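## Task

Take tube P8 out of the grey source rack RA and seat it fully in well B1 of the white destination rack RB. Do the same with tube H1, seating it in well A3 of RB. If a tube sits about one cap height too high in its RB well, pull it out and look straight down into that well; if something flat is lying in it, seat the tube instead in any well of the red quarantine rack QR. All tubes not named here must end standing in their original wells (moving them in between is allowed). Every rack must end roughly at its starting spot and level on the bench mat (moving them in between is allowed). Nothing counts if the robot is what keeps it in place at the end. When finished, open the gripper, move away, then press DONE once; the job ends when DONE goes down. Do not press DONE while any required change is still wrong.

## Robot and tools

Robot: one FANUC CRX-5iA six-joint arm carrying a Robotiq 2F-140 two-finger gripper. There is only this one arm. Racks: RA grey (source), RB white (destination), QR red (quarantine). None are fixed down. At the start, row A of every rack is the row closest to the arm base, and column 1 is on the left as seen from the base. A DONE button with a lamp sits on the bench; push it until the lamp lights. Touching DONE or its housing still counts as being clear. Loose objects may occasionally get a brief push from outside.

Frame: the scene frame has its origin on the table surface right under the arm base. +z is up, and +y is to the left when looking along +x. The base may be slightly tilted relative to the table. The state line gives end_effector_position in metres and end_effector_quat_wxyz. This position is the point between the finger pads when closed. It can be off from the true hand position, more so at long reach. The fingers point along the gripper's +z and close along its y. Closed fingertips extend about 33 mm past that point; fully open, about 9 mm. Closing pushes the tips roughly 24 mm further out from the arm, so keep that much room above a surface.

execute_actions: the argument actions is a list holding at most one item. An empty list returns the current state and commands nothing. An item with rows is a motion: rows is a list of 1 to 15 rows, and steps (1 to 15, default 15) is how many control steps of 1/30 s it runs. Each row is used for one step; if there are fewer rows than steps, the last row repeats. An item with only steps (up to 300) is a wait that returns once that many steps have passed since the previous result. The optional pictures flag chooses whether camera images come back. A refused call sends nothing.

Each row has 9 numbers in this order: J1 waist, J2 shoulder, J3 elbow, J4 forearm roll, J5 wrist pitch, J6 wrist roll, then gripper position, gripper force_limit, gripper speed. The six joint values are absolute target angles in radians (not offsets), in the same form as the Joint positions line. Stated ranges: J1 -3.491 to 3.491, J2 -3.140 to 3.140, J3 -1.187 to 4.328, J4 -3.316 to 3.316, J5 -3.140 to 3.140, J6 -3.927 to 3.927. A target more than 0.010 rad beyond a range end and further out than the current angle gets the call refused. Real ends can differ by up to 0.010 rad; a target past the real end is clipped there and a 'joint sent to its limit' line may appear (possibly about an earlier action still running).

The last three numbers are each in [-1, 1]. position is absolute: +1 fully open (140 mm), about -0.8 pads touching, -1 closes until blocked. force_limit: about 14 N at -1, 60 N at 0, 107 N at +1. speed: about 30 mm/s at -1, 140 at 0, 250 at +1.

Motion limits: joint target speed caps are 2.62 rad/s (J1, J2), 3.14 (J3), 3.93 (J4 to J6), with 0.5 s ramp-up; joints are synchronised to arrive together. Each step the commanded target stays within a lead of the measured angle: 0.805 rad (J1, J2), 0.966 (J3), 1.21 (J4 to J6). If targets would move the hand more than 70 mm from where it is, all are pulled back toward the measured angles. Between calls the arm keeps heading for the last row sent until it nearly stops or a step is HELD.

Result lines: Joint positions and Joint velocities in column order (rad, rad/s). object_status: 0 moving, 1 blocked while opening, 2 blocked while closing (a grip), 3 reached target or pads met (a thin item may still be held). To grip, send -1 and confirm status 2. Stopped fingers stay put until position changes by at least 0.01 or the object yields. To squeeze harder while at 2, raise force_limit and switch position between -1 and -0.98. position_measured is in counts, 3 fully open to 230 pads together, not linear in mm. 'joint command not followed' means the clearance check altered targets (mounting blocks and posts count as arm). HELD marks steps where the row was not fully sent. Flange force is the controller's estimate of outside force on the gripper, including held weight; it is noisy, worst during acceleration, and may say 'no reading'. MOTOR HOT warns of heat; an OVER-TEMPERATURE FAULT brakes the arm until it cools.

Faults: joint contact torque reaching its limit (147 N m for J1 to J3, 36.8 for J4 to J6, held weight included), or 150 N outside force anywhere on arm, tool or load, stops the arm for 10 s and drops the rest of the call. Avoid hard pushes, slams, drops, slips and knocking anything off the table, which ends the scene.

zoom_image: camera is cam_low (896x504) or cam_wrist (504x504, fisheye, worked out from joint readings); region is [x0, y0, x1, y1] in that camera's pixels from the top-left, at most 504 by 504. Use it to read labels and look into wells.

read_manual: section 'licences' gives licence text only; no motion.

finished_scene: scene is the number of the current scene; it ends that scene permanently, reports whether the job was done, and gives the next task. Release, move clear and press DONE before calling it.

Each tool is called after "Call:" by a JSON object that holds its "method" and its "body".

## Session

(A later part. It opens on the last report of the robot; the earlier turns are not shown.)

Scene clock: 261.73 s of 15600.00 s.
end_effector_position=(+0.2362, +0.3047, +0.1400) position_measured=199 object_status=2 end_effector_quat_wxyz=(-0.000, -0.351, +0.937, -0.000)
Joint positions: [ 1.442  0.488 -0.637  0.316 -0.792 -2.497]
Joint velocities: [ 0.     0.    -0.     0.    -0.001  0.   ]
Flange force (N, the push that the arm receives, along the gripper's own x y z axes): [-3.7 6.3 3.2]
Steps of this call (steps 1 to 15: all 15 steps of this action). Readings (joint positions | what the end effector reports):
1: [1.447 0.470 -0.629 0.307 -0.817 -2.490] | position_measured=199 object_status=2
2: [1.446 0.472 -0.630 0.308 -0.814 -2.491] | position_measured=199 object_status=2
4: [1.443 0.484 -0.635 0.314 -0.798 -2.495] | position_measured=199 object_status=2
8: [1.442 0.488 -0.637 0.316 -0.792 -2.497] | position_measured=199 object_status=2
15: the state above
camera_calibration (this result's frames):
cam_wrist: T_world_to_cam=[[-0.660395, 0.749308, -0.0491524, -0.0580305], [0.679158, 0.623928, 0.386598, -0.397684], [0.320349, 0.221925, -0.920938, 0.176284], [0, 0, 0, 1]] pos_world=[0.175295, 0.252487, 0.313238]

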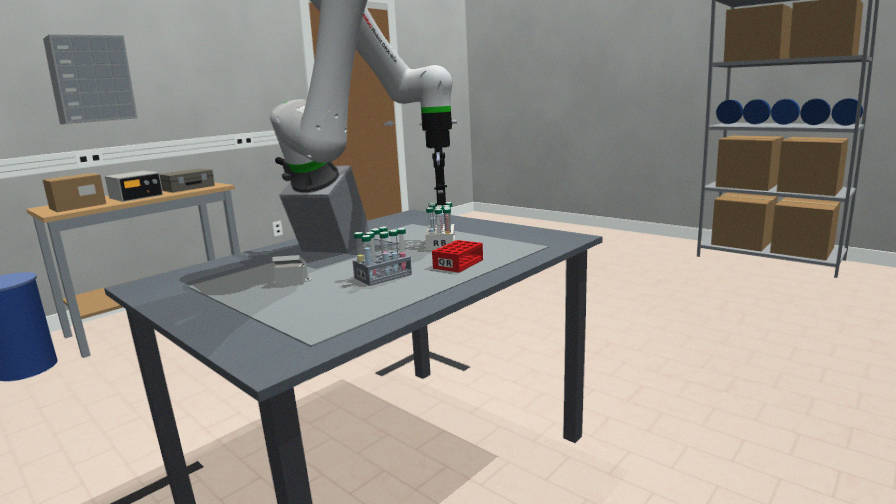

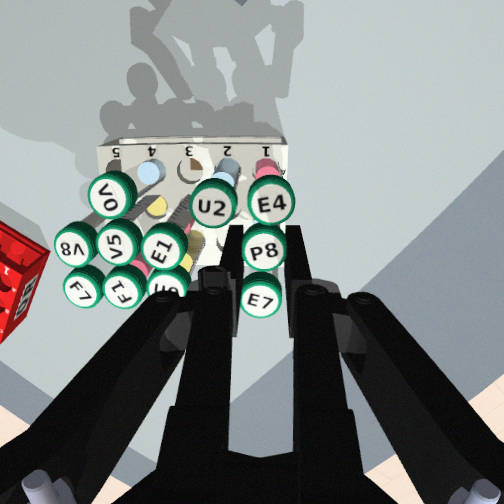

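Call:
{"method": "execute_actions", "body": {"actions": [{"rows":[[1.4415,0.488,-0.6368,0.3165,-0.792,-2.497,-0.47,-0.5,-0.5]],"steps":10}], "pictures": false}}

Call:
{"method": "execute_actions", "body": {"actions": [{"rows":[[1.4755,0.3839,-0.5761,0.2615,-0.9538,-2.457,-0.47,-0.5,0]]}]}}

Call:
{"method": "zoom_image", "body": {"camera": "cam_wrist", "region": [120,120,300,280]}}

Call:
{"method": "execute_actions", "body": {"actions": [{"rows":[[0.8643,-0.1964,-0.85,0.4162,-1.1,-1.206,-0.47,-0.5,0]]}], "pictures": false}}

Call:
{"method": "execute_actions", "body": {"actions": [{"steps":30}], "pictures": false}}

Call:
{"method": "execute_actions", "body": {"actions": [{"rows":[[0.5752,-0.2244,-0.9221,0.4775,-0.9616,-0.974,-0.47,-0.5,0]]}], "pictures": false}}

Call:
{"method": "execute_actions", "body": {"actions": [{"steps":15}]}}

Scene clock: 296.50 s of 15600.00 s.
end_effector_position=(+0.2362, +0.3047, +0.1400) position_measured=188 object_status=0 end_effector_quat_wxyz=(-0.000, -0.351, +0.937, -0.000)
Joint positions: [ 1.441  0.488 -0.637  0.317 -0.792 -2.497]
Joint velocities: [ 0. -0.  0. -0. -0. -0.]
Flange force (N, the push that the arm receives, along the gripper's own x y z axes): [-4.1 7.3 3.4]
Steps of this call (steps 1 to 15: the robot went on to your last target; steps 16 to 110: nothing new was sent; then 30.77 s passed at rest; steps 111 to 120: all 10 steps of this action). Readings (joint positions | what the end effector reports):
111: [1.441 0.488 -0.637 0.317 -0.792 -2.497] | position_measured=199 object_status=0
112: [1.441 0.488 -0.637 0.317 -0.792 -2.497] | position_measured=199 object_status=0
114: [1.441 0.488 -0.637 0.317 -0.792 -2.497] | position_measured=189 object_status=0
118: [1.441 0.488 -0.637 0.317 -0.792 -2.497] | position_measured=188 object_status=0
120: the state above

Scene clock: 297.00 s of 15600.00 s.
end_effector_position=(+0.2367, +0.3041, +0.1995) position_measured=188 object_status=3 end_effector_quat_wxyz=(+0.000, -0.351, +0.936, +0.000)
Joint positions: [ 1.475  0.384 -0.576  0.262 -0.954 -2.457]
Joint velocities: [ 0.001 -0.001  0.002  0.    -0.    -0.   ]
Flange force (N, the push that the arm receives, along the gripper's own x y z axes): [-3.6 6.5 2.4]
Steps of this call (steps 1 to 15: all 15 steps of this action). Readings (joint positions | what the end effector reports):
1: [1.441 0.488 -0.637 0.317 -0.792 -2.497] | position_measured=188 object_status=0
2: [1.442 0.486 -0.636 0.316 -0.795 -2.497] | position_measured=188 object_status=0
4: [1.448 0.466 -0.624 0.305 -0.827 -2.489] | position_measured=188 object_status=3
8: [1.472 0.395 -0.582 0.268 -0.936 -2.461] | position_measured=188 object_status=3
15: the state above
camera_calibration (this result's frames):
cam_wrist: T_world_to_cam=[[-0.660582, 0.74919, -0.0484406, -0.054395], [0.679006, 0.623733, 0.38718, -0.420674], [0.320286, 0.222873, -0.920731, 0.230721], [0, 0, 0, 1]] pos_world=[0.175811, 0.251719, 0.372674]

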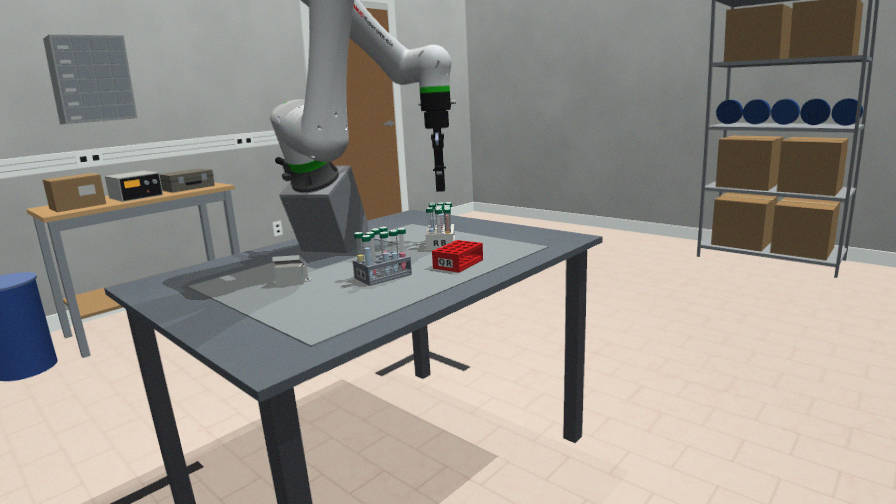

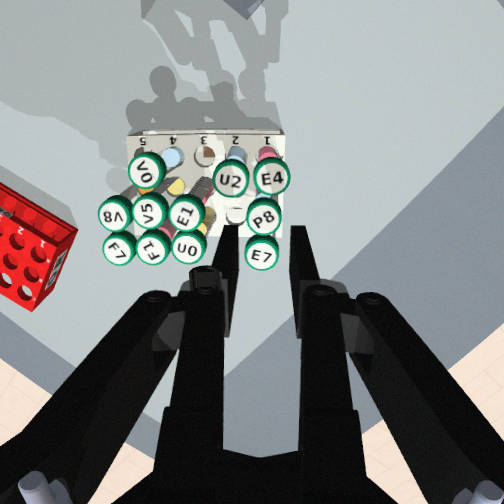

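Region (120, 120, 300, 280) of cam_wrist's 504x504 image, scaled by 2.800, with more detail than that image has.

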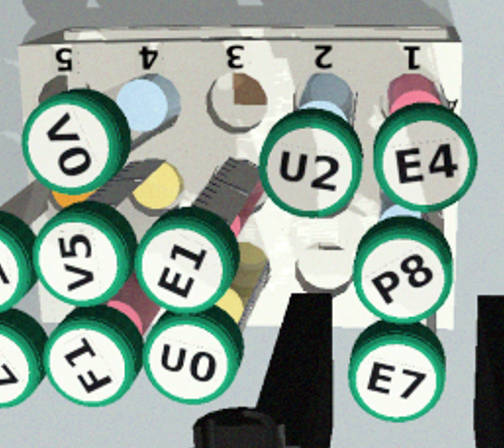

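Scene clock: 297.50 s of 15600.00 s.
end_effector_position=(+0.3135, +0.1916, +0.2149) position_measured=188 object_status=3 end_effector_quat_wxyz=(+0.001, -0.478, +0.878, +0.007)
Joint positions: [ 1.227  0.148 -0.689  0.326 -1.013 -1.951]
Joint velocities: [-0.641 -0.61  -0.286  0.158 -0.152  1.311]
Flange force (N, the push that the arm receives, along the gripper's own x y z axes): [-2.3 2.5 0.2]
Steps of this call (steps 1 to 15: all 15 steps of this action). Readings (joint positions | what the end effector reports):
1: [1.475 0.384 -0.576 0.262 -0.954 -2.457] | position_measured=188 object_status=3
2: [1.474 0.382 -0.577 0.262 -0.954 -2.454] | position_measured=188 object_status=3
4: [1.458 0.367 -0.585 0.268 -0.958 -2.422] | position_measured=188 object_status=3
8: [1.379 0.292 -0.621 0.289 -0.977 -2.263] | position_measured=188 object_status=3
15: the state above

Scene clock: 298.50 s of 15600.00 s.
end_effector_position=(+0.3498, +0.0009, +0.2150) position_measured=188 object_status=3 end_effector_quat_wxyz=(+0.001, -0.641, +0.767, -0.004)
Joint positions: [ 0.864 -0.196 -0.85   0.416 -1.1   -1.206]
Joint velocities: [-0.001 -0.001  0.     0.    -0.     0.001]
Flange force (N, the push that the arm receives, along the gripper's own x y z axes): [-6.4 0.5 -0.4]
Steps of this call (steps 1 to 30: the robot went on to your last target). Readings (joint positions | what the end effector reports):
1: [1.205 0.127 -0.698 0.332 -1.018 -1.906] | position_measured=188 object_status=3
2: [1.183 0.107 -0.708 0.337 -1.024 -1.862] | position_measured=188 object_status=3
4: [1.140 0.065 -0.727 0.348 -1.034 -1.772] | position_measured=188 object_status=3
8: [1.053 -0.018 -0.766 0.369 -1.055 -1.593] | position_measured=188 object_status=3
30: the state above

Scene clock: 299.00 s of 15600.00 s.
end_effector_position=(+0.3513, -0.0792, +0.1698) position_measured=188 object_status=3 end_effector_quat_wxyz=(+0.000, -0.646, +0.763, +0.000)
Joint positions: [ 0.577 -0.224 -0.922  0.477 -0.963 -0.976]
Joint velocities: [-0.107 -0.012 -0.027  0.023  0.049  0.084]
Flange force (N, the push that the arm receives, along the gripper's own x y z axes): [8.4 -7.6 4.8]
Steps of this call (steps 1 to 15: all 15 steps of this action). Readings (joint positions | what the end effector reports):
1: [0.864 -0.196 -0.850 0.416 -1.100 -1.206] | position_measured=188 object_status=3
2: [0.862 -0.197 -0.851 0.417 -1.099 -1.204] | position_measured=188 object_status=3
4: [0.841 -0.199 -0.856 0.421 -1.087 -1.187] | position_measured=188 object_status=3
8: [0.731 -0.209 -0.883 0.445 -1.033 -1.099] | position_measured=188 object_status=3
15: the state above

Scene clock: 299.50 s of 15600.00 s.
end_effector_position=(+0.3513, -0.0797, +0.1696) position_measured=188 object_status=3 end_effector_quat_wxyz=(+0.000, -0.646, +0.763, -0.000)
Joint positions: [ 0.575 -0.224 -0.922  0.478 -0.962 -0.974]
Joint velocities: [-0.001 -0.002  0.    -0.    -0.    -0.   ]
Flange force (N, the push that the arm receives, along the gripper's own x y z axes): [-7.3 -1.9 0.0]
Steps of this call (steps 1 to 15: the robot went on to your last target). Readings (joint positions | what the end effector reports):
1: [0.575 -0.224 -0.922 0.477 -0.962 -0.974] | position_measured=188 object_status=3
2: [0.575 -0.224 -0.922 0.477 -0.962 -0.974] | position_measured=188 object_status=3
4: [0.575 -0.224 -0.922 0.477 -0.962 -0.974] | position_measured=188 object_status=3
8: [0.575 -0.224 -0.922 0.478 -0.962 -0.974] | position_measured=188 object_status=3
15: the state above
The arm was judged still, so your last target was given up. Only a new action makes it travel on or press farther. Fingers that are still opening or closing keep moving.
camera_calibration (this result's frames):
cam_wrist: T_world_to_cam=[[-0.986027, 0.159273, -0.0488065, 0.374818], [0.1283, 0.912971, 0.387329, -0.0310522], [0.10625, 0.375655, -0.920649, 0.339299], [0, 0, 0, 1]] pos_world=[0.337514, -0.158808, 0.342696]

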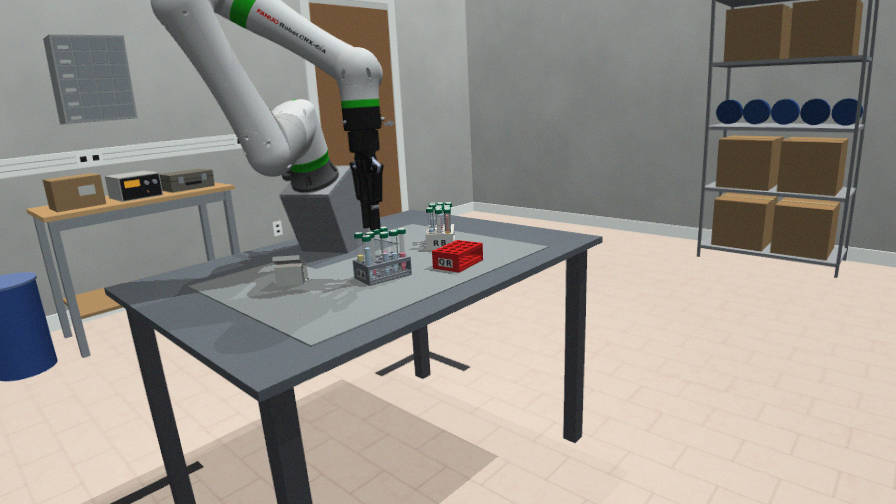

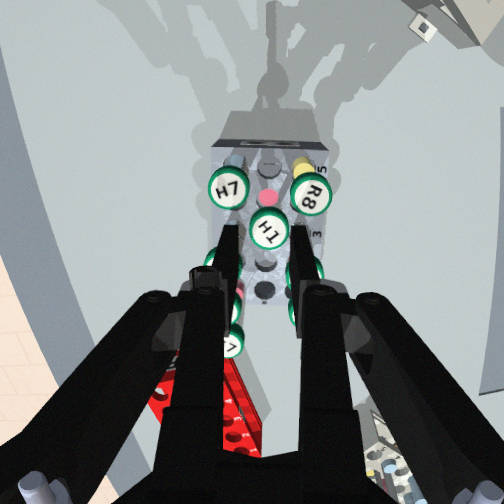

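Call:
{"method": "execute_actions", "body": {"actions": [{"rows":[[0.531,-0.193,-0.953,0.509,-0.891,-0.978,-0.47,-0.5,0]]}]}}

Scene clock: 316.03 s of 15600.00 s.
end_effector_position=(+0.3489, -0.0848, +0.1496) position_measured=188 object_status=3 end_effector_quat_wxyz=(+0.000, -0.645, +0.764, -0.001)
Joint positions: [ 0.531 -0.193 -0.953  0.509 -0.891 -0.978]
Joint velocities: [ 0.001 -0.     0.002  0.001  0.     0.   ]
Flange force (N, the push that the arm receives, along the gripper's own x y z axes): [-7.1 -1.9 1.2]
Steps of this call (steps 1 to 90: nothing new was sent; then 13.03 s passed at rest; steps 91 to 105: all 15 steps of this action). Readings (joint positions | what the end effector reports):
91: [0.575 -0.224 -0.922 0.478 -0.962 -0.974] | position_measured=188 object_status=3
92: [0.573 -0.223 -0.923 0.479 -0.958 -0.974] | position_measured=188 object_status=3
94: [0.554 -0.210 -0.937 0.493 -0.928 -0.976] | position_measured=188 object_status=3
98: [0.531 -0.193 -0.953 0.508 -0.892 -0.978] | position_measured=188 object_status=3
105: the state above
camera_calibration (this result's frames):
cam_wrist: T_world_to_cam=[[-0.985597, 0.161596, -0.0498446, 0.372527], [0.130141, 0.913006, 0.38663, -0.018828], [0.107986, 0.374575, -0.920887, 0.322466], [0, 0, 0, 1]] pos_world=[0.33479, -0.163796, 0.322803]

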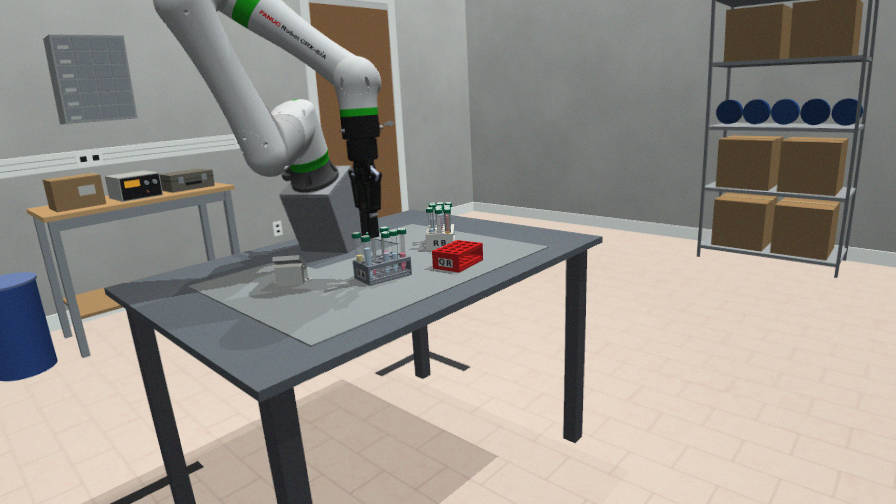

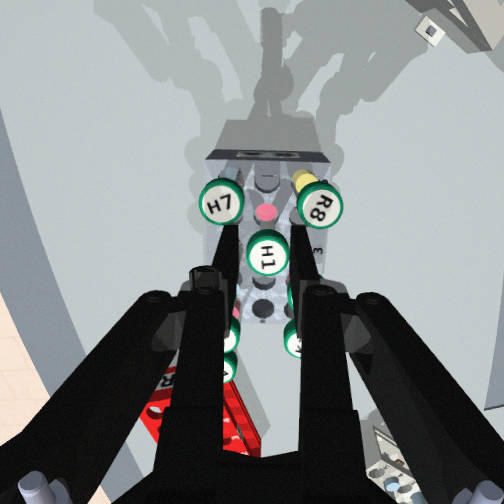

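Centred.

Call:
{"method": "execute_actions", "body": {"actions": [{"rows":[[0.5145,-0.1729,-0.967,0.5245,-0.8554,-0.984,-0.47,-0.5,0]]}], "pictures": false}}

Call:
{"method": "execute_actions", "body": {"actions": [{"rows":[[0.5145,-0.1729,-0.967,0.5245,-0.8554,-0.984,-1,-0.5,-0.5]]}]}}

Scene clock: 321.23 s of 15600.00 s.
end_effector_position=(+0.3476, -0.0848, +0.1397) position_measured=188 object_status=3 end_effector_quat_wxyz=(+0.000, -0.646, +0.764, -0.000)
Joint positions: [ 0.515 -0.173 -0.967  0.524 -0.855 -0.984]
Joint velocities: [-0.001  0.001  0.     0.    -0.     0.   ]
Flange force (N, the push that the arm receives, along the gripper's own x y z axes): [-6.7 -3.4 1.4]
Steps of this call (steps 1 to 15: the robot went on to your last target; steps 16 to 140: nothing new was sent; then 0.03 s passed at rest; steps 141 to 155: all 15 steps of this action). Readings (joint positions | what the end effector reports):
141: [0.531 -0.193 -0.953 0.509 -0.891 -0.978] | position_measured=188 object_status=3
142: [0.530 -0.191 -0.954 0.511 -0.887 -0.979] | position_measured=188 object_status=3
144: [0.520 -0.179 -0.963 0.520 -0.866 -0.982] | position_measured=188 object_status=3
148: [0.515 -0.173 -0.967 0.524 -0.856 -0.984] | position_measured=188 object_status=3
155: the state above

Scene clock: 321.73 s of 15600.00 s.
end_effector_position=(+0.3476, -0.0848, +0.1397) position_measured=199 object_status=2 end_effector_quat_wxyz=(+0.000, -0.646, +0.764, -0.000)
Joint positions: [ 0.515 -0.173 -0.967  0.525 -0.855 -0.984]
Joint velocities: [-0.001  0.002  0.    -0.     0.     0.   ]
Flange force (N, the push that the arm receives, along the gripper's own x y z axes): [-6.9 -2.4 -1.9]
Steps of this call (steps 1 to 15: all 15 steps of this action). Readings (joint positions | what the end effector reports):
1: [0.515 -0.173 -0.967 0.525 -0.855 -0.984] | position_measured=188 object_status=0
2: [0.515 -0.173 -0.967 0.525 -0.855 -0.984] | position_measured=189 object_status=0
4: [0.515 -0.173 -0.967 0.525 -0.855 -0.984] | position_measured=198 object_status=0
8: [0.515 -0.173 -0.967 0.525 -0.855 -0.984] | position_measured=199 object_status=0
15: the state above
camera_calibration (this result's frames):
cam_wrist: T_world_to_cam=[[-0.985885, 0.160072, -0.0490715, 0.370625], [0.128926, 0.912832, 0.387449, -0.0145653], [0.106814, 0.375653, -0.920584, 0.313979], [0, 0, 0, 1]] pos_world=[0.333734, -0.163978, 0.312874]

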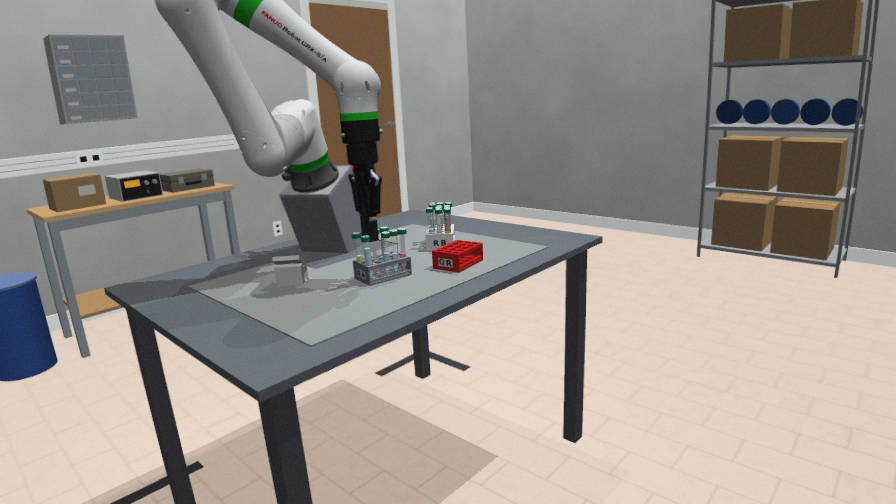

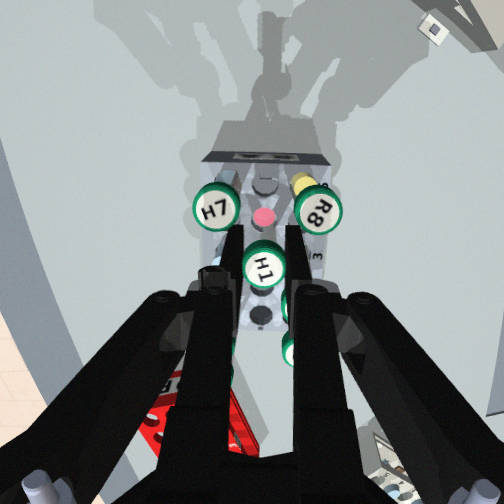

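Call:
{"method": "execute_actions", "body": {"actions": [{"rows":[[0.572,-0.243,-0.927,0.4775,-0.9616,-0.97,-1,-0.5,0]],"steps":10}], "pictures": false}}

Call:
{"method": "execute_actions", "body": {"actions": [{"rows":[[0.6279,-0.3162,-0.875,0.4328,-1.1052,-0.95,-1,-0.5,0]],"steps":12}], "pictures": false}}

Call:
{"method": "execute_actions", "body": {"actions": [{"rows":[[0.73,-0.43,-0.735,0.385,-1.4,-0.95,-1,-0.5,0]]}], "pictures": false}}

Call:
{"method": "execute_actions", "body": {"actions": [{"rows":[[0.94,0,-0.45,0.37,-1.3,-1.4,-1,-0.5,0]]}], "pictures": false}}

Call:
{"method": "execute_actions", "body": {"actions": [{"steps":20}], "pictures": false}}

Call:
{"method": "execute_actions", "body": {"actions": [{"rows":[[0.8965,0.2325,-0.4786,0.4117,-1.0556,-1.6,-1,-0.5,0]]}], "pictures": false}}

Call:
{"method": "execute_actions", "body": {"actions": [{"steps":15}]}}

Scene clock: 361.77 s of 15600.00 s.
end_effector_position=(+0.3516, -0.0817, +0.1720) position_measured=199 object_status=2 end_effector_quat_wxyz=(+0.006, -0.644, +0.765, -0.001)
Joint positions: [ 0.572 -0.243 -0.927  0.478 -0.961 -0.97 ]
Joint velocities: [ 0.003 -0.003  0.003 -0.003 -0.01   0.001]
Flange force (N, the push that the arm receives, along the gripper's own x y z axes): [-9.6 -2.2 0.0]
Steps of this call (steps 1 to 15: the robot went on to your last target; steps 16 to 90: nothing new was sent; then 36.70 s passed at rest; steps 91 to 100: all 10 steps of this action). Readings (joint positions | what the end effector reports):
91: [0.515 -0.173 -0.967 0.525 -0.855 -0.984] | position_measured=199 object_status=2
92: [0.516 -0.175 -0.966 0.523 -0.858 -0.984] | position_measured=199 object_status=2
94: [0.533 -0.196 -0.954 0.509 -0.890 -0.980] | position_measured=199 object_status=2
98: [0.570 -0.241 -0.928 0.479 -0.959 -0.970] | position_measured=199 object_status=2
100: the state above

Scene clock: 362.17 s of 15600.00 s.
end_effector_position=(+0.3478, -0.0859, +0.2095) position_measured=199 object_status=2 end_effector_quat_wxyz=(+0.000, -0.645, +0.764, +0.000)
Joint positions: [ 0.628 -0.316 -0.875  0.433 -1.105 -0.95 ]
Joint velocities: [ 0.001 -0.003  0.002  0.    -0.004  0.001]
Flange force (N, the push that the arm receives, along the gripper's own x y z axes): [-5.8 -4.6 -4.8]
Steps of this call (steps 1 to 12: all 12 steps of this action). Readings (joint positions | what the end effector reports):
1: [0.572 -0.243 -0.927 0.478 -0.961 -0.970] | position_measured=199 object_status=2
2: [0.573 -0.245 -0.926 0.476 -0.965 -0.970] | position_measured=199 object_status=2
4: [0.585 -0.261 -0.914 0.467 -0.997 -0.965] | position_measured=199 object_status=2
8: [0.624 -0.311 -0.879 0.436 -1.094 -0.951] | position_measured=199 object_status=2
12: the state above

Scene clock: 362.67 s of 15600.00 s.
end_effector_position=(+0.3415, -0.1024, +0.2946) position_measured=199 object_status=2 end_effector_quat_wxyz=(-0.012, -0.639, +0.769, -0.001)
Joint positions: [ 0.73  -0.43  -0.735  0.385 -1.4   -0.95 ]
Joint velocities: [ 0.    -0.003  0.003 -0.    -0.006  0.   ]
Flange force (N, the push that the arm receives, along the gripper's own x y z axes): [-5.2 0.3 -3.2]
Steps of this call (steps 1 to 15: all 15 steps of this action). Readings (joint positions | what the end effector reports):
1: [0.628 -0.316 -0.875 0.433 -1.105 -0.950] | position_measured=199 object_status=2
2: [0.629 -0.317 -0.874 0.432 -1.109 -0.950] | position_measured=199 object_status=2
4: [0.640 -0.330 -0.859 0.427 -1.140 -0.950] | position_measured=199 object_status=2
8: [0.693 -0.389 -0.786 0.403 -1.293 -0.950] | position_measured=199 object_status=2
15: the state above

Scene clock: 363.17 s of 15600.00 s.
end_effector_position=(+0.4135, +0.0221, +0.3161) position_measured=199 object_status=2 end_effector_quat_wxyz=(+0.002, -0.580, +0.815, -0.002)
Joint positions: [ 0.881 -0.122 -0.531  0.374 -1.327 -1.273]
Joint velocities: [ 0.372  0.763  0.505 -0.026  0.17  -0.792]
Flange force (N, the push that the arm receives, along the gripper's own x y z axes): [-3.6 -3.7 -1.1]
Steps of this call (steps 1 to 15: all 15 steps of this action). Readings (joint positions | what the end effector reports):
1: [0.730 -0.430 -0.735 0.385 -1.400 -0.950] | position_measured=199 object_status=2
2: [0.731 -0.428 -0.734 0.385 -1.399 -0.952] | position_measured=199 object_status=2
4: [0.741 -0.407 -0.720 0.384 -1.393 -0.975] | position_measured=199 object_status=2
8: [0.791 -0.305 -0.652 0.381 -1.369 -1.081] | position_measured=199 object_status=2
15: the state above

Scene clock: 363.83 s of 15600.00 s.
end_effector_position=(+0.4320, +0.0795, +0.3186) position_measured=199 object_status=2 end_effector_quat_wxyz=(+0.007, -0.556, +0.831, -0.002)
Joint positions: [ 0.94 -0.   -0.45  0.37 -1.3  -1.4 ]
Joint velocities: [-0.001  0.002  0.001  0.     0.    -0.   ]
Flange force (N, the push that the arm receives, along the gripper's own x y z axes): [-6.9 0.4 -1.7]
Steps of this call (steps 1 to 20: the robot went on to your last target). Readings (joint positions | what the end effector reports):
1: [0.893 -0.096 -0.513 0.373 -1.322 -1.300] | position_measured=199 object_status=2
2: [0.905 -0.071 -0.497 0.372 -1.316 -1.326] | position_measured=199 object_status=2
4: [0.926 -0.029 -0.470 0.371 -1.307 -1.369] | position_measured=199 object_status=2
8: [0.940 -0.001 -0.450 0.370 -1.300 -1.399] | position_measured=199 object_status=2
20: the state above

Scene clock: 364.33 s of 15600.00 s.
end_effector_position=(+0.4498, +0.1346, +0.2200) position_measured=199 object_status=2 end_effector_quat_wxyz=(+0.000, -0.500, +0.866, -0.000)
Joint positions: [ 0.897  0.232 -0.479  0.412 -1.057 -1.599]
Joint velocities: [-0.005  0.024 -0.001  0.007  0.029 -0.024]
Flange force (N, the push that the arm receives, along the gripper's own x y z axes): [-18.8 2.4 14.4]
Steps of this call (steps 1 to 15: all 15 steps of this action). Readings (joint positions | what the end effector reports):
1: [0.940 0.000 -0.450 0.370 -1.300 -1.400] | position_measured=199 object_status=2
2: [0.940 0.002 -0.450 0.370 -1.298 -1.402] | position_measured=199 object_status=2
4: [0.935 0.023 -0.454 0.374 -1.276 -1.420] | position_measured=199 object_status=2
8: [0.916 0.123 -0.466 0.392 -1.171 -1.505] | position_measured=199 object_status=2
15: the state above

Scene clock: 364.83 s of 15600.00 s.
end_effector_position=(+0.4499, +0.1348, +0.2196) position_measured=199 object_status=2 end_effector_quat_wxyz=(+0.000, -0.500, +0.866, +0.000)
Joint positions: [ 0.897  0.232 -0.479  0.412 -1.056 -1.6  ]
Joint velocities: [-0.     0.002  0.     0.     0.     0.   ]
Flange force (N, the push that the arm receives, along the gripper's own x y z axes): [-7.8 0.8 0.9]
Steps of this call (steps 1 to 15: the robot went on to your last target). Readings (joint positions | what the end effector reports):
1: [0.897 0.232 -0.479 0.412 -1.056 -1.600] | position_measured=199 object_status=2
2: [0.897 0.232 -0.479 0.412 -1.056 -1.600] | position_measured=199 object_status=2
4: [0.897 0.232 -0.479 0.412 -1.056 -1.600] | position_measured=199 object_status=2
8: [0.897 0.232 -0.479 0.412 -1.056 -1.600] | position_measured=199 object_status=2
15: the state above
The arm was judged still, so your last target was given up. Only a new action makes it travel on or press farther. Fingers that are still opening or closing keep moving.
camera_calibration (this result's frames):
cam_wrist: T_world_to_cam=[[-0.867508, 0.495044, -0.0485928, 0.341653], [0.440511, 0.809951, 0.387207, -0.385411], [0.231042, 0.314499, -0.920711, 0.246459], [0, 0, 0, 1]] pos_world=[0.409221, 0.0655195, 0.392753]

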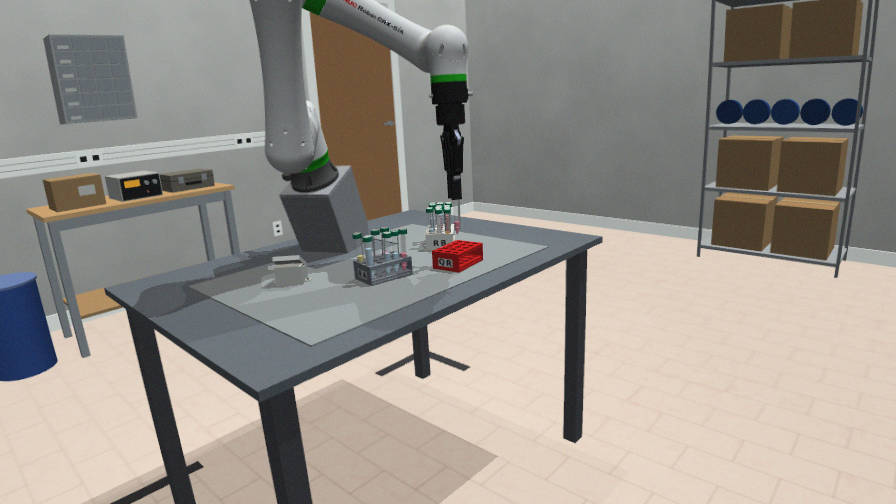

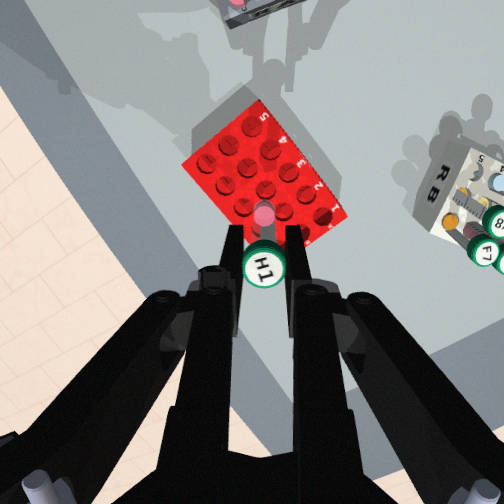

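Call:
{"method": "execute_actions", "body": {"actions": [{"rows":[[0.862,0.285,-0.5245,0.449,-0.957,-1.623,-1,-0.5,0]]}]}}

Call:
{"method": "zoom_image", "body": {"camera": "cam_wrist", "region": [190,130,340,280]}}

Scene clock: 382.10 s of 15600.00 s.
end_effector_position=(+0.4500, +0.1344, +0.1801) position_measured=199 object_status=2 end_effector_quat_wxyz=(-0.000, -0.499, +0.866, -0.001)
Joint positions: [ 0.862  0.285 -0.524  0.449 -0.957 -1.623]
Joint velocities: [-0.001  0.001 -0.001  0.    -0.     0.   ]
Flange force (N, the push that the arm receives, along the gripper's own x y z axes): [-8.5 0.7 1.1]
Steps of this call (steps 1 to 90: nothing new was sent; then 13.77 s passed at rest; steps 91 to 105: all 15 steps of this action). Readings (joint positions | what the end effector reports):
91: [0.896 0.233 -0.479 0.412 -1.056 -1.600] | position_measured=199 object_status=2
92: [0.895 0.234 -0.480 0.413 -1.052 -1.601] | position_measured=199 object_status=2
94: [0.885 0.251 -0.495 0.425 -1.021 -1.608] | position_measured=199 object_status=2
98: [0.863 0.284 -0.524 0.448 -0.959 -1.623] | position_measured=199 object_status=2
105: the state above
camera_calibration (this result's frames):
cam_wrist: T_world_to_cam=[[-0.867302, 0.495243, -0.0502183, 0.340271], [0.440456, 0.810507, 0.386104, -0.369708], [0.231918, 0.31275, -0.921087, 0.210135], [0, 0, 0, 1]] pos_world=[0.409224, 0.065414, 0.353387]

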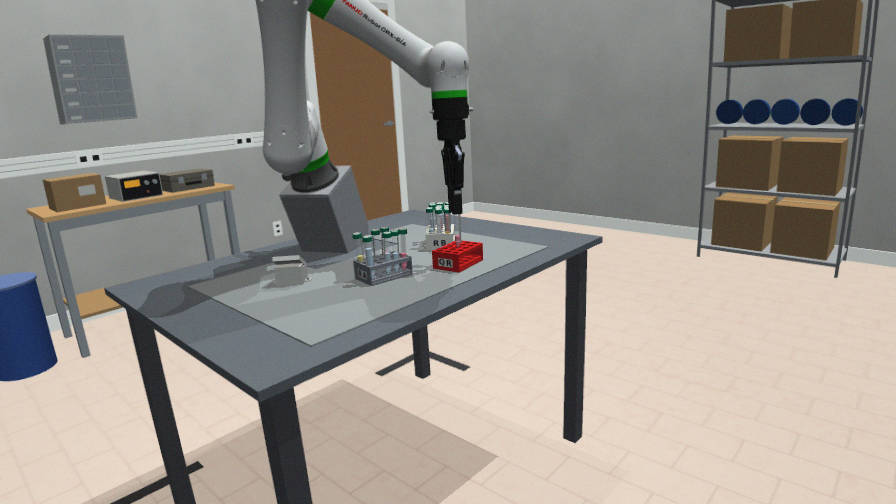

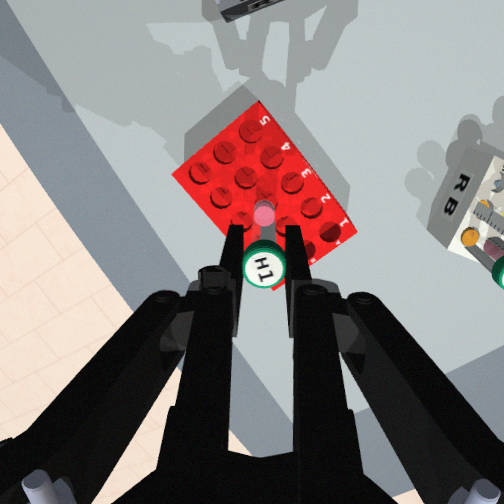

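Region (190, 130, 340, 280) of cam_wrist's 504x504 image, scaled by 3.360, with more detail than that image has.

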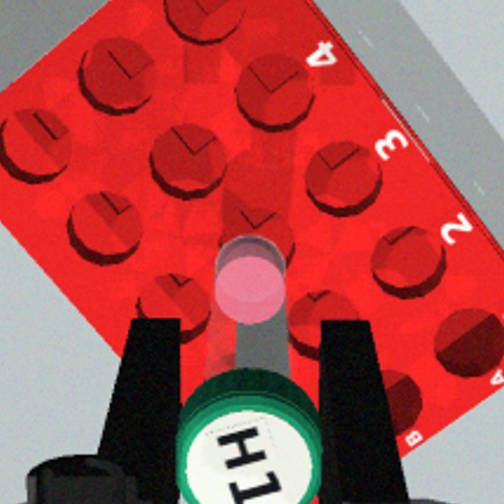

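Call:
{"method": "execute_actions", "body": {"actions": [{"rows":[[0.845,0.313,-0.544,0.47,-0.908,-1.636,-1,-0.5,0]]}], "pictures": false}}

Call:
{"method": "execute_actions", "body": {"actions": [{"rows":[[0.8265,0.3448,-0.5611,0.492,-0.8589,-1.65,-1,-0.5,0]]}]}}

Scene clock: 392.23 s of 15600.00 s.
end_effector_position=(+0.4502, +0.1349, +0.1613) position_measured=199 object_status=2 end_effector_quat_wxyz=(+0.001, -0.500, +0.866, -0.001)
Joint positions: [ 0.845  0.313 -0.544  0.47  -0.908 -1.636]
Joint velocities: [-0.001  0.    -0.001  0.     0.    -0.   ]
Flange force (N, the push that the arm receives, along the gripper's own x y z axes): [-8.4 1.7 1.8]
Steps of this call (steps 1 to 15: the robot went on to your last target; steps 16 to 90: nothing new was sent; then 6.63 s passed at rest; steps 91 to 105: all 15 steps of this action). Readings (joint positions | what the end effector reports):
91: [0.862 0.285 -0.525 0.449 -0.957 -1.623] | position_measured=199 object_status=2
92: [0.861 0.287 -0.526 0.451 -0.953 -1.624] | position_measured=199 object_status=2
94: [0.852 0.302 -0.536 0.462 -0.927 -1.631] | position_measured=199 object_status=2
98: [0.845 0.313 -0.544 0.470 -0.909 -1.636] | position_measured=199 object_status=2
105: the state above

Scene clock: 392.73 s of 15600.00 s.
end_effector_position=(+0.4499, +0.1355, +0.1416) position_measured=199 object_status=2 end_effector_quat_wxyz=(+0.000, -0.500, +0.866, +0.000)
Joint positions: [ 0.827  0.345 -0.561  0.492 -0.859 -1.65 ]
Joint velocities: [ 0.001  0.001  0.     0.     0.    -0.   ]
Flange force (N, the push that the arm receives, along the gripper's own x y z axes): [-7.8 0.0 2.2]
Steps of this call (steps 1 to 15: all 15 steps of this action). Readings (joint positions | what the end effector reports):
1: [0.845 0.313 -0.544 0.470 -0.908 -1.636] | position_measured=199 object_status=2
2: [0.844 0.315 -0.545 0.472 -0.904 -1.637] | position_measured=199 object_status=2
4: [0.834 0.332 -0.554 0.483 -0.878 -1.644] | position_measured=199 object_status=2
8: [0.827 0.344 -0.561 0.492 -0.860 -1.650] | position_measured=199 object_status=2
15: the state above
camera_calibration (this result's frames):
cam_wrist: T_world_to_cam=[[-0.867837, 0.49446, -0.0486658, 0.337824], [0.439857, 0.810145, 0.387544, -0.355551], [0.231052, 0.314919, -0.920566, 0.174374], [0, 0, 0, 1]] pos_world=[0.409279, 0.066094, 0.314755]

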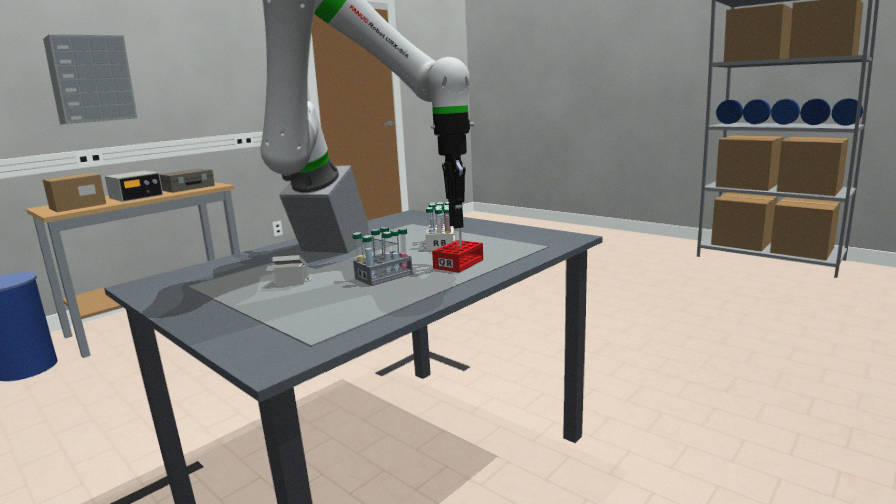

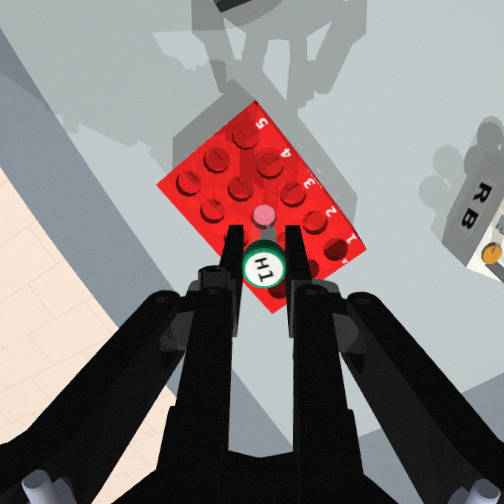

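Call:
{"method": "execute_actions", "body": {"actions": [{"rows":[[0.8265,0.3448,-0.5611,0.492,-0.8589,-1.65,-0.4,-0.5,-0.5]],"steps":10}], "pictures": false}}

Call:
{"method": "execute_actions", "body": {"actions": [{"rows":[[0.8965,0.2325,-0.4786,0.4117,-1.0556,-1.6,-0.4,-0.5,0]]}]}}

Call:
{"method": "execute_actions", "body": {"actions": [{"rows":[[0.4,-0.5,-0.8,0.39,-1.33,-0.9,-1,-0.5,0]]}], "pictures": false}}

Call:
{"method": "execute_actions", "body": {"actions": [{"steps":50}]}}

Call:
{"method": "zoom_image", "body": {"camera": "cam_low", "region": [250,190,500,300]}}

Scene clock: 410.90 s of 15600.00 s.
end_effector_position=(+0.4499, +0.1355, +0.1416) position_measured=179 object_status=0 end_effector_quat_wxyz=(+0.000, -0.500, +0.866, +0.000)
Joint positions: [ 0.826  0.345 -0.561  0.492 -0.859 -1.65 ]
Joint velocities: [-0.    -0.001  0.    -0.001  0.001 -0.   ]
Flange force (N, the push that the arm receives, along the gripper's own x y z axes): [-8.0 0.8 2.3]
Steps of this call (steps 1 to 15: the robot went on to your last target; steps 16 to 90: nothing new was sent; then 14.83 s passed at rest; steps 91 to 100: all 10 steps of this action). Readings (joint positions | what the end effector reports):
91: [0.826 0.345 -0.561 0.492 -0.859 -1.650] | position_measured=199 object_status=0
92: [0.826 0.345 -0.561 0.492 -0.859 -1.650] | position_measured=199 object_status=0
94: [0.826 0.345 -0.561 0.492 -0.859 -1.650] | position_measured=189 object_status=0
98: [0.826 0.345 -0.561 0.492 -0.859 -1.650] | position_measured=179 object_status=0
100: the state above

Scene clock: 411.40 s of 15600.00 s.
end_effector_position=(+0.4498, +0.1348, +0.2195) position_measured=179 object_status=3 end_effector_quat_wxyz=(-0.000, -0.500, +0.866, +0.000)
Joint positions: [ 0.896  0.233 -0.479  0.412 -1.056 -1.6  ]
Joint velocities: [ 0.    -0.003  0.002  0.    -0.002  0.001]
Flange force (N, the push that the arm receives, along the gripper's own x y z axes): [-9.4 -0.1 -0.4]
Steps of this call (steps 1 to 15: all 15 steps of this action). Readings (joint positions | what the end effector reports):
1: [0.826 0.345 -0.561 0.492 -0.859 -1.650] | position_measured=179 object_status=0
2: [0.827 0.343 -0.560 0.491 -0.862 -1.650] | position_measured=179 object_status=0
4: [0.838 0.325 -0.547 0.478 -0.894 -1.641] | position_measured=179 object_status=3
8: [0.883 0.253 -0.494 0.427 -1.019 -1.609] | position_measured=179 object_status=3
15: the state above
camera_calibration (this result's frames):
cam_wrist: T_world_to_cam=[[-0.867501, 0.495064, -0.0485144, 0.341597], [0.440596, 0.809985, 0.387039, -0.385311], [0.230905, 0.314381, -0.920786, 0.246475], [0, 0, 0, 1]] pos_world=[0.40919, 0.0654967, 0.392654]

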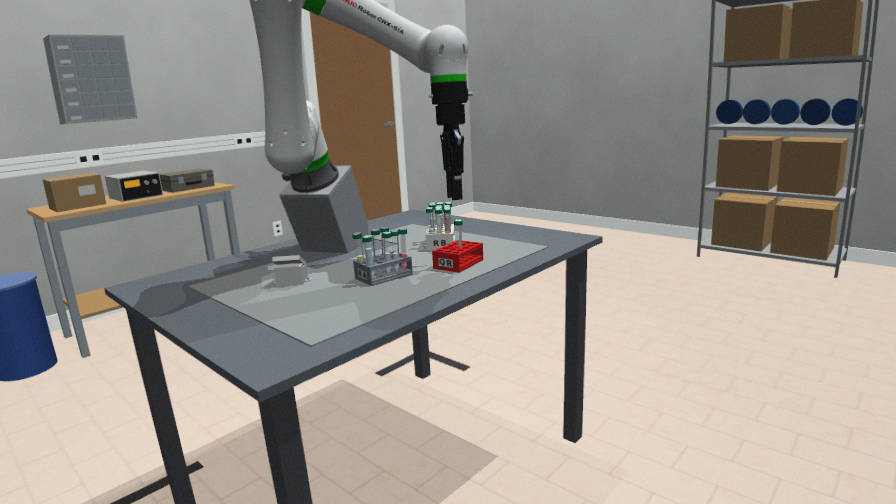

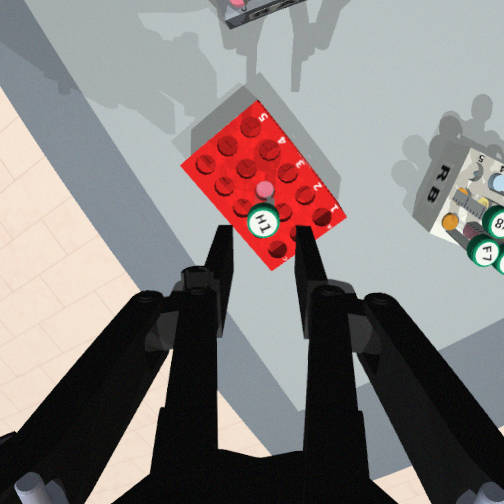

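Scene clock: 411.90 s of 15600.00 s.
end_effector_position=(+0.4232, -0.0163, +0.2436) position_measured=232 object_status=3 end_effector_quat_wxyz=(-0.014, -0.514, +0.858, +0.004)
Joint positions: [ 0.701 -0.055 -0.606  0.403 -1.163 -1.325]
Joint velocities: [-0.494 -0.728 -0.318 -0.021 -0.271  0.693]
Flange force (N, the push that the arm receives, along the gripper's own x y z axes): [-10.3 -1.0 1.3]
Steps of this call (steps 1 to 15: all 15 steps of this action). Readings (joint positions | what the end effector reports):
1: [0.896 0.233 -0.479 0.412 -1.056 -1.600] | position_measured=179 object_status=0
2: [0.895 0.230 -0.480 0.412 -1.056 -1.598] | position_measured=181 object_status=0
4: [0.881 0.209 -0.490 0.411 -1.064 -1.578] | position_measured=196 object_status=0
8: [0.817 0.115 -0.532 0.408 -1.100 -1.487] | position_measured=226 object_status=0
15: the state above

Scene clock: 413.57 s of 15600.00 s.
end_effector_position=(+0.2997, -0.1936, +0.2547) position_measured=232 object_status=3 end_effector_quat_wxyz=(-0.035, -0.535, +0.844, +0.012)
Joint positions: [ 0.4  -0.5  -0.8   0.39 -1.33 -0.9 ]
Joint velocities: [0.    0.001 0.    0.    0.    0.   ]
Flange force (N, the push that the arm receives, along the gripper's own x y z axes): [-6.6 0.1 -2.1]
Steps of this call (steps 1 to 45: the robot went on to your last target; steps 46 to 50: nothing new was sent). Readings (joint positions | what the end effector reports):
1: [0.685 -0.080 -0.617 0.402 -1.173 -1.301] | position_measured=232 object_status=3
2: [0.668 -0.105 -0.627 0.402 -1.182 -1.278] | position_measured=232 object_status=3
4: [0.634 -0.155 -0.649 0.400 -1.201 -1.230] | position_measured=232 object_status=3
8: [0.565 -0.256 -0.694 0.397 -1.239 -1.133] | position_measured=232 object_status=3
50: the state above
The arm was judged still, so your last target was given up. Only a new action makes it travel on or press farther. Fingers that are still opening or closing keep moving.
camera_calibration (this result's frames):
cam_wrist: T_world_to_cam=[[-0.906976, 0.421078, 0.00939168, 0.358423], [0.398304, 0.850245, 0.344148, -0.0354392], [0.136928, 0.315874, -0.938869, 0.449882], [0, 0, 0, 1]] pos_world=[0.277595, -0.262898, 0.43121]

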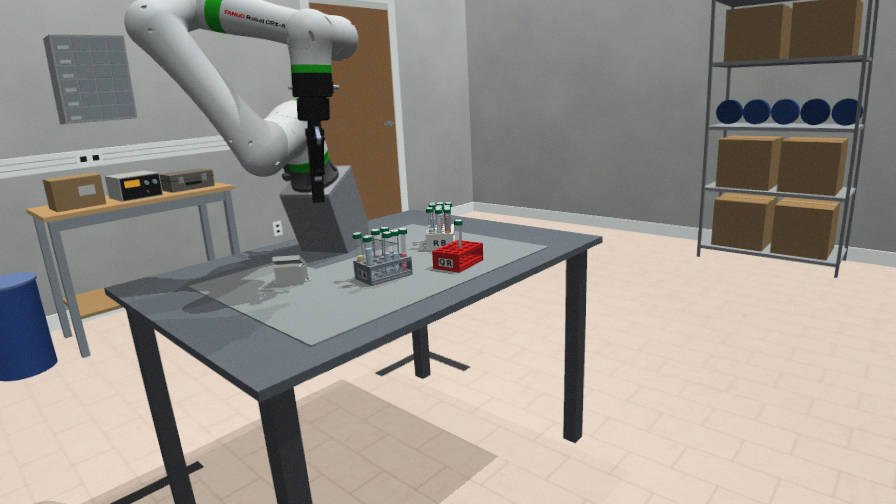

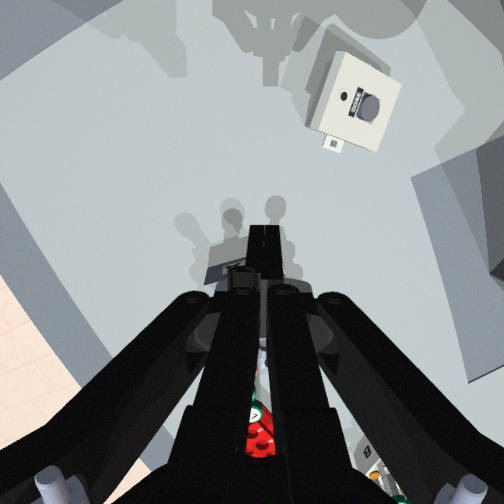

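Region (250, 190, 500, 300) of cam_low's 896x504 image, scaled by 2.016, with more detail than that image has; it fills the top 222 rows of this view, and the rest is white.

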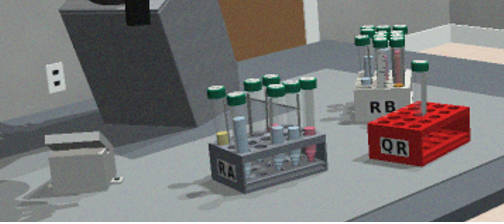

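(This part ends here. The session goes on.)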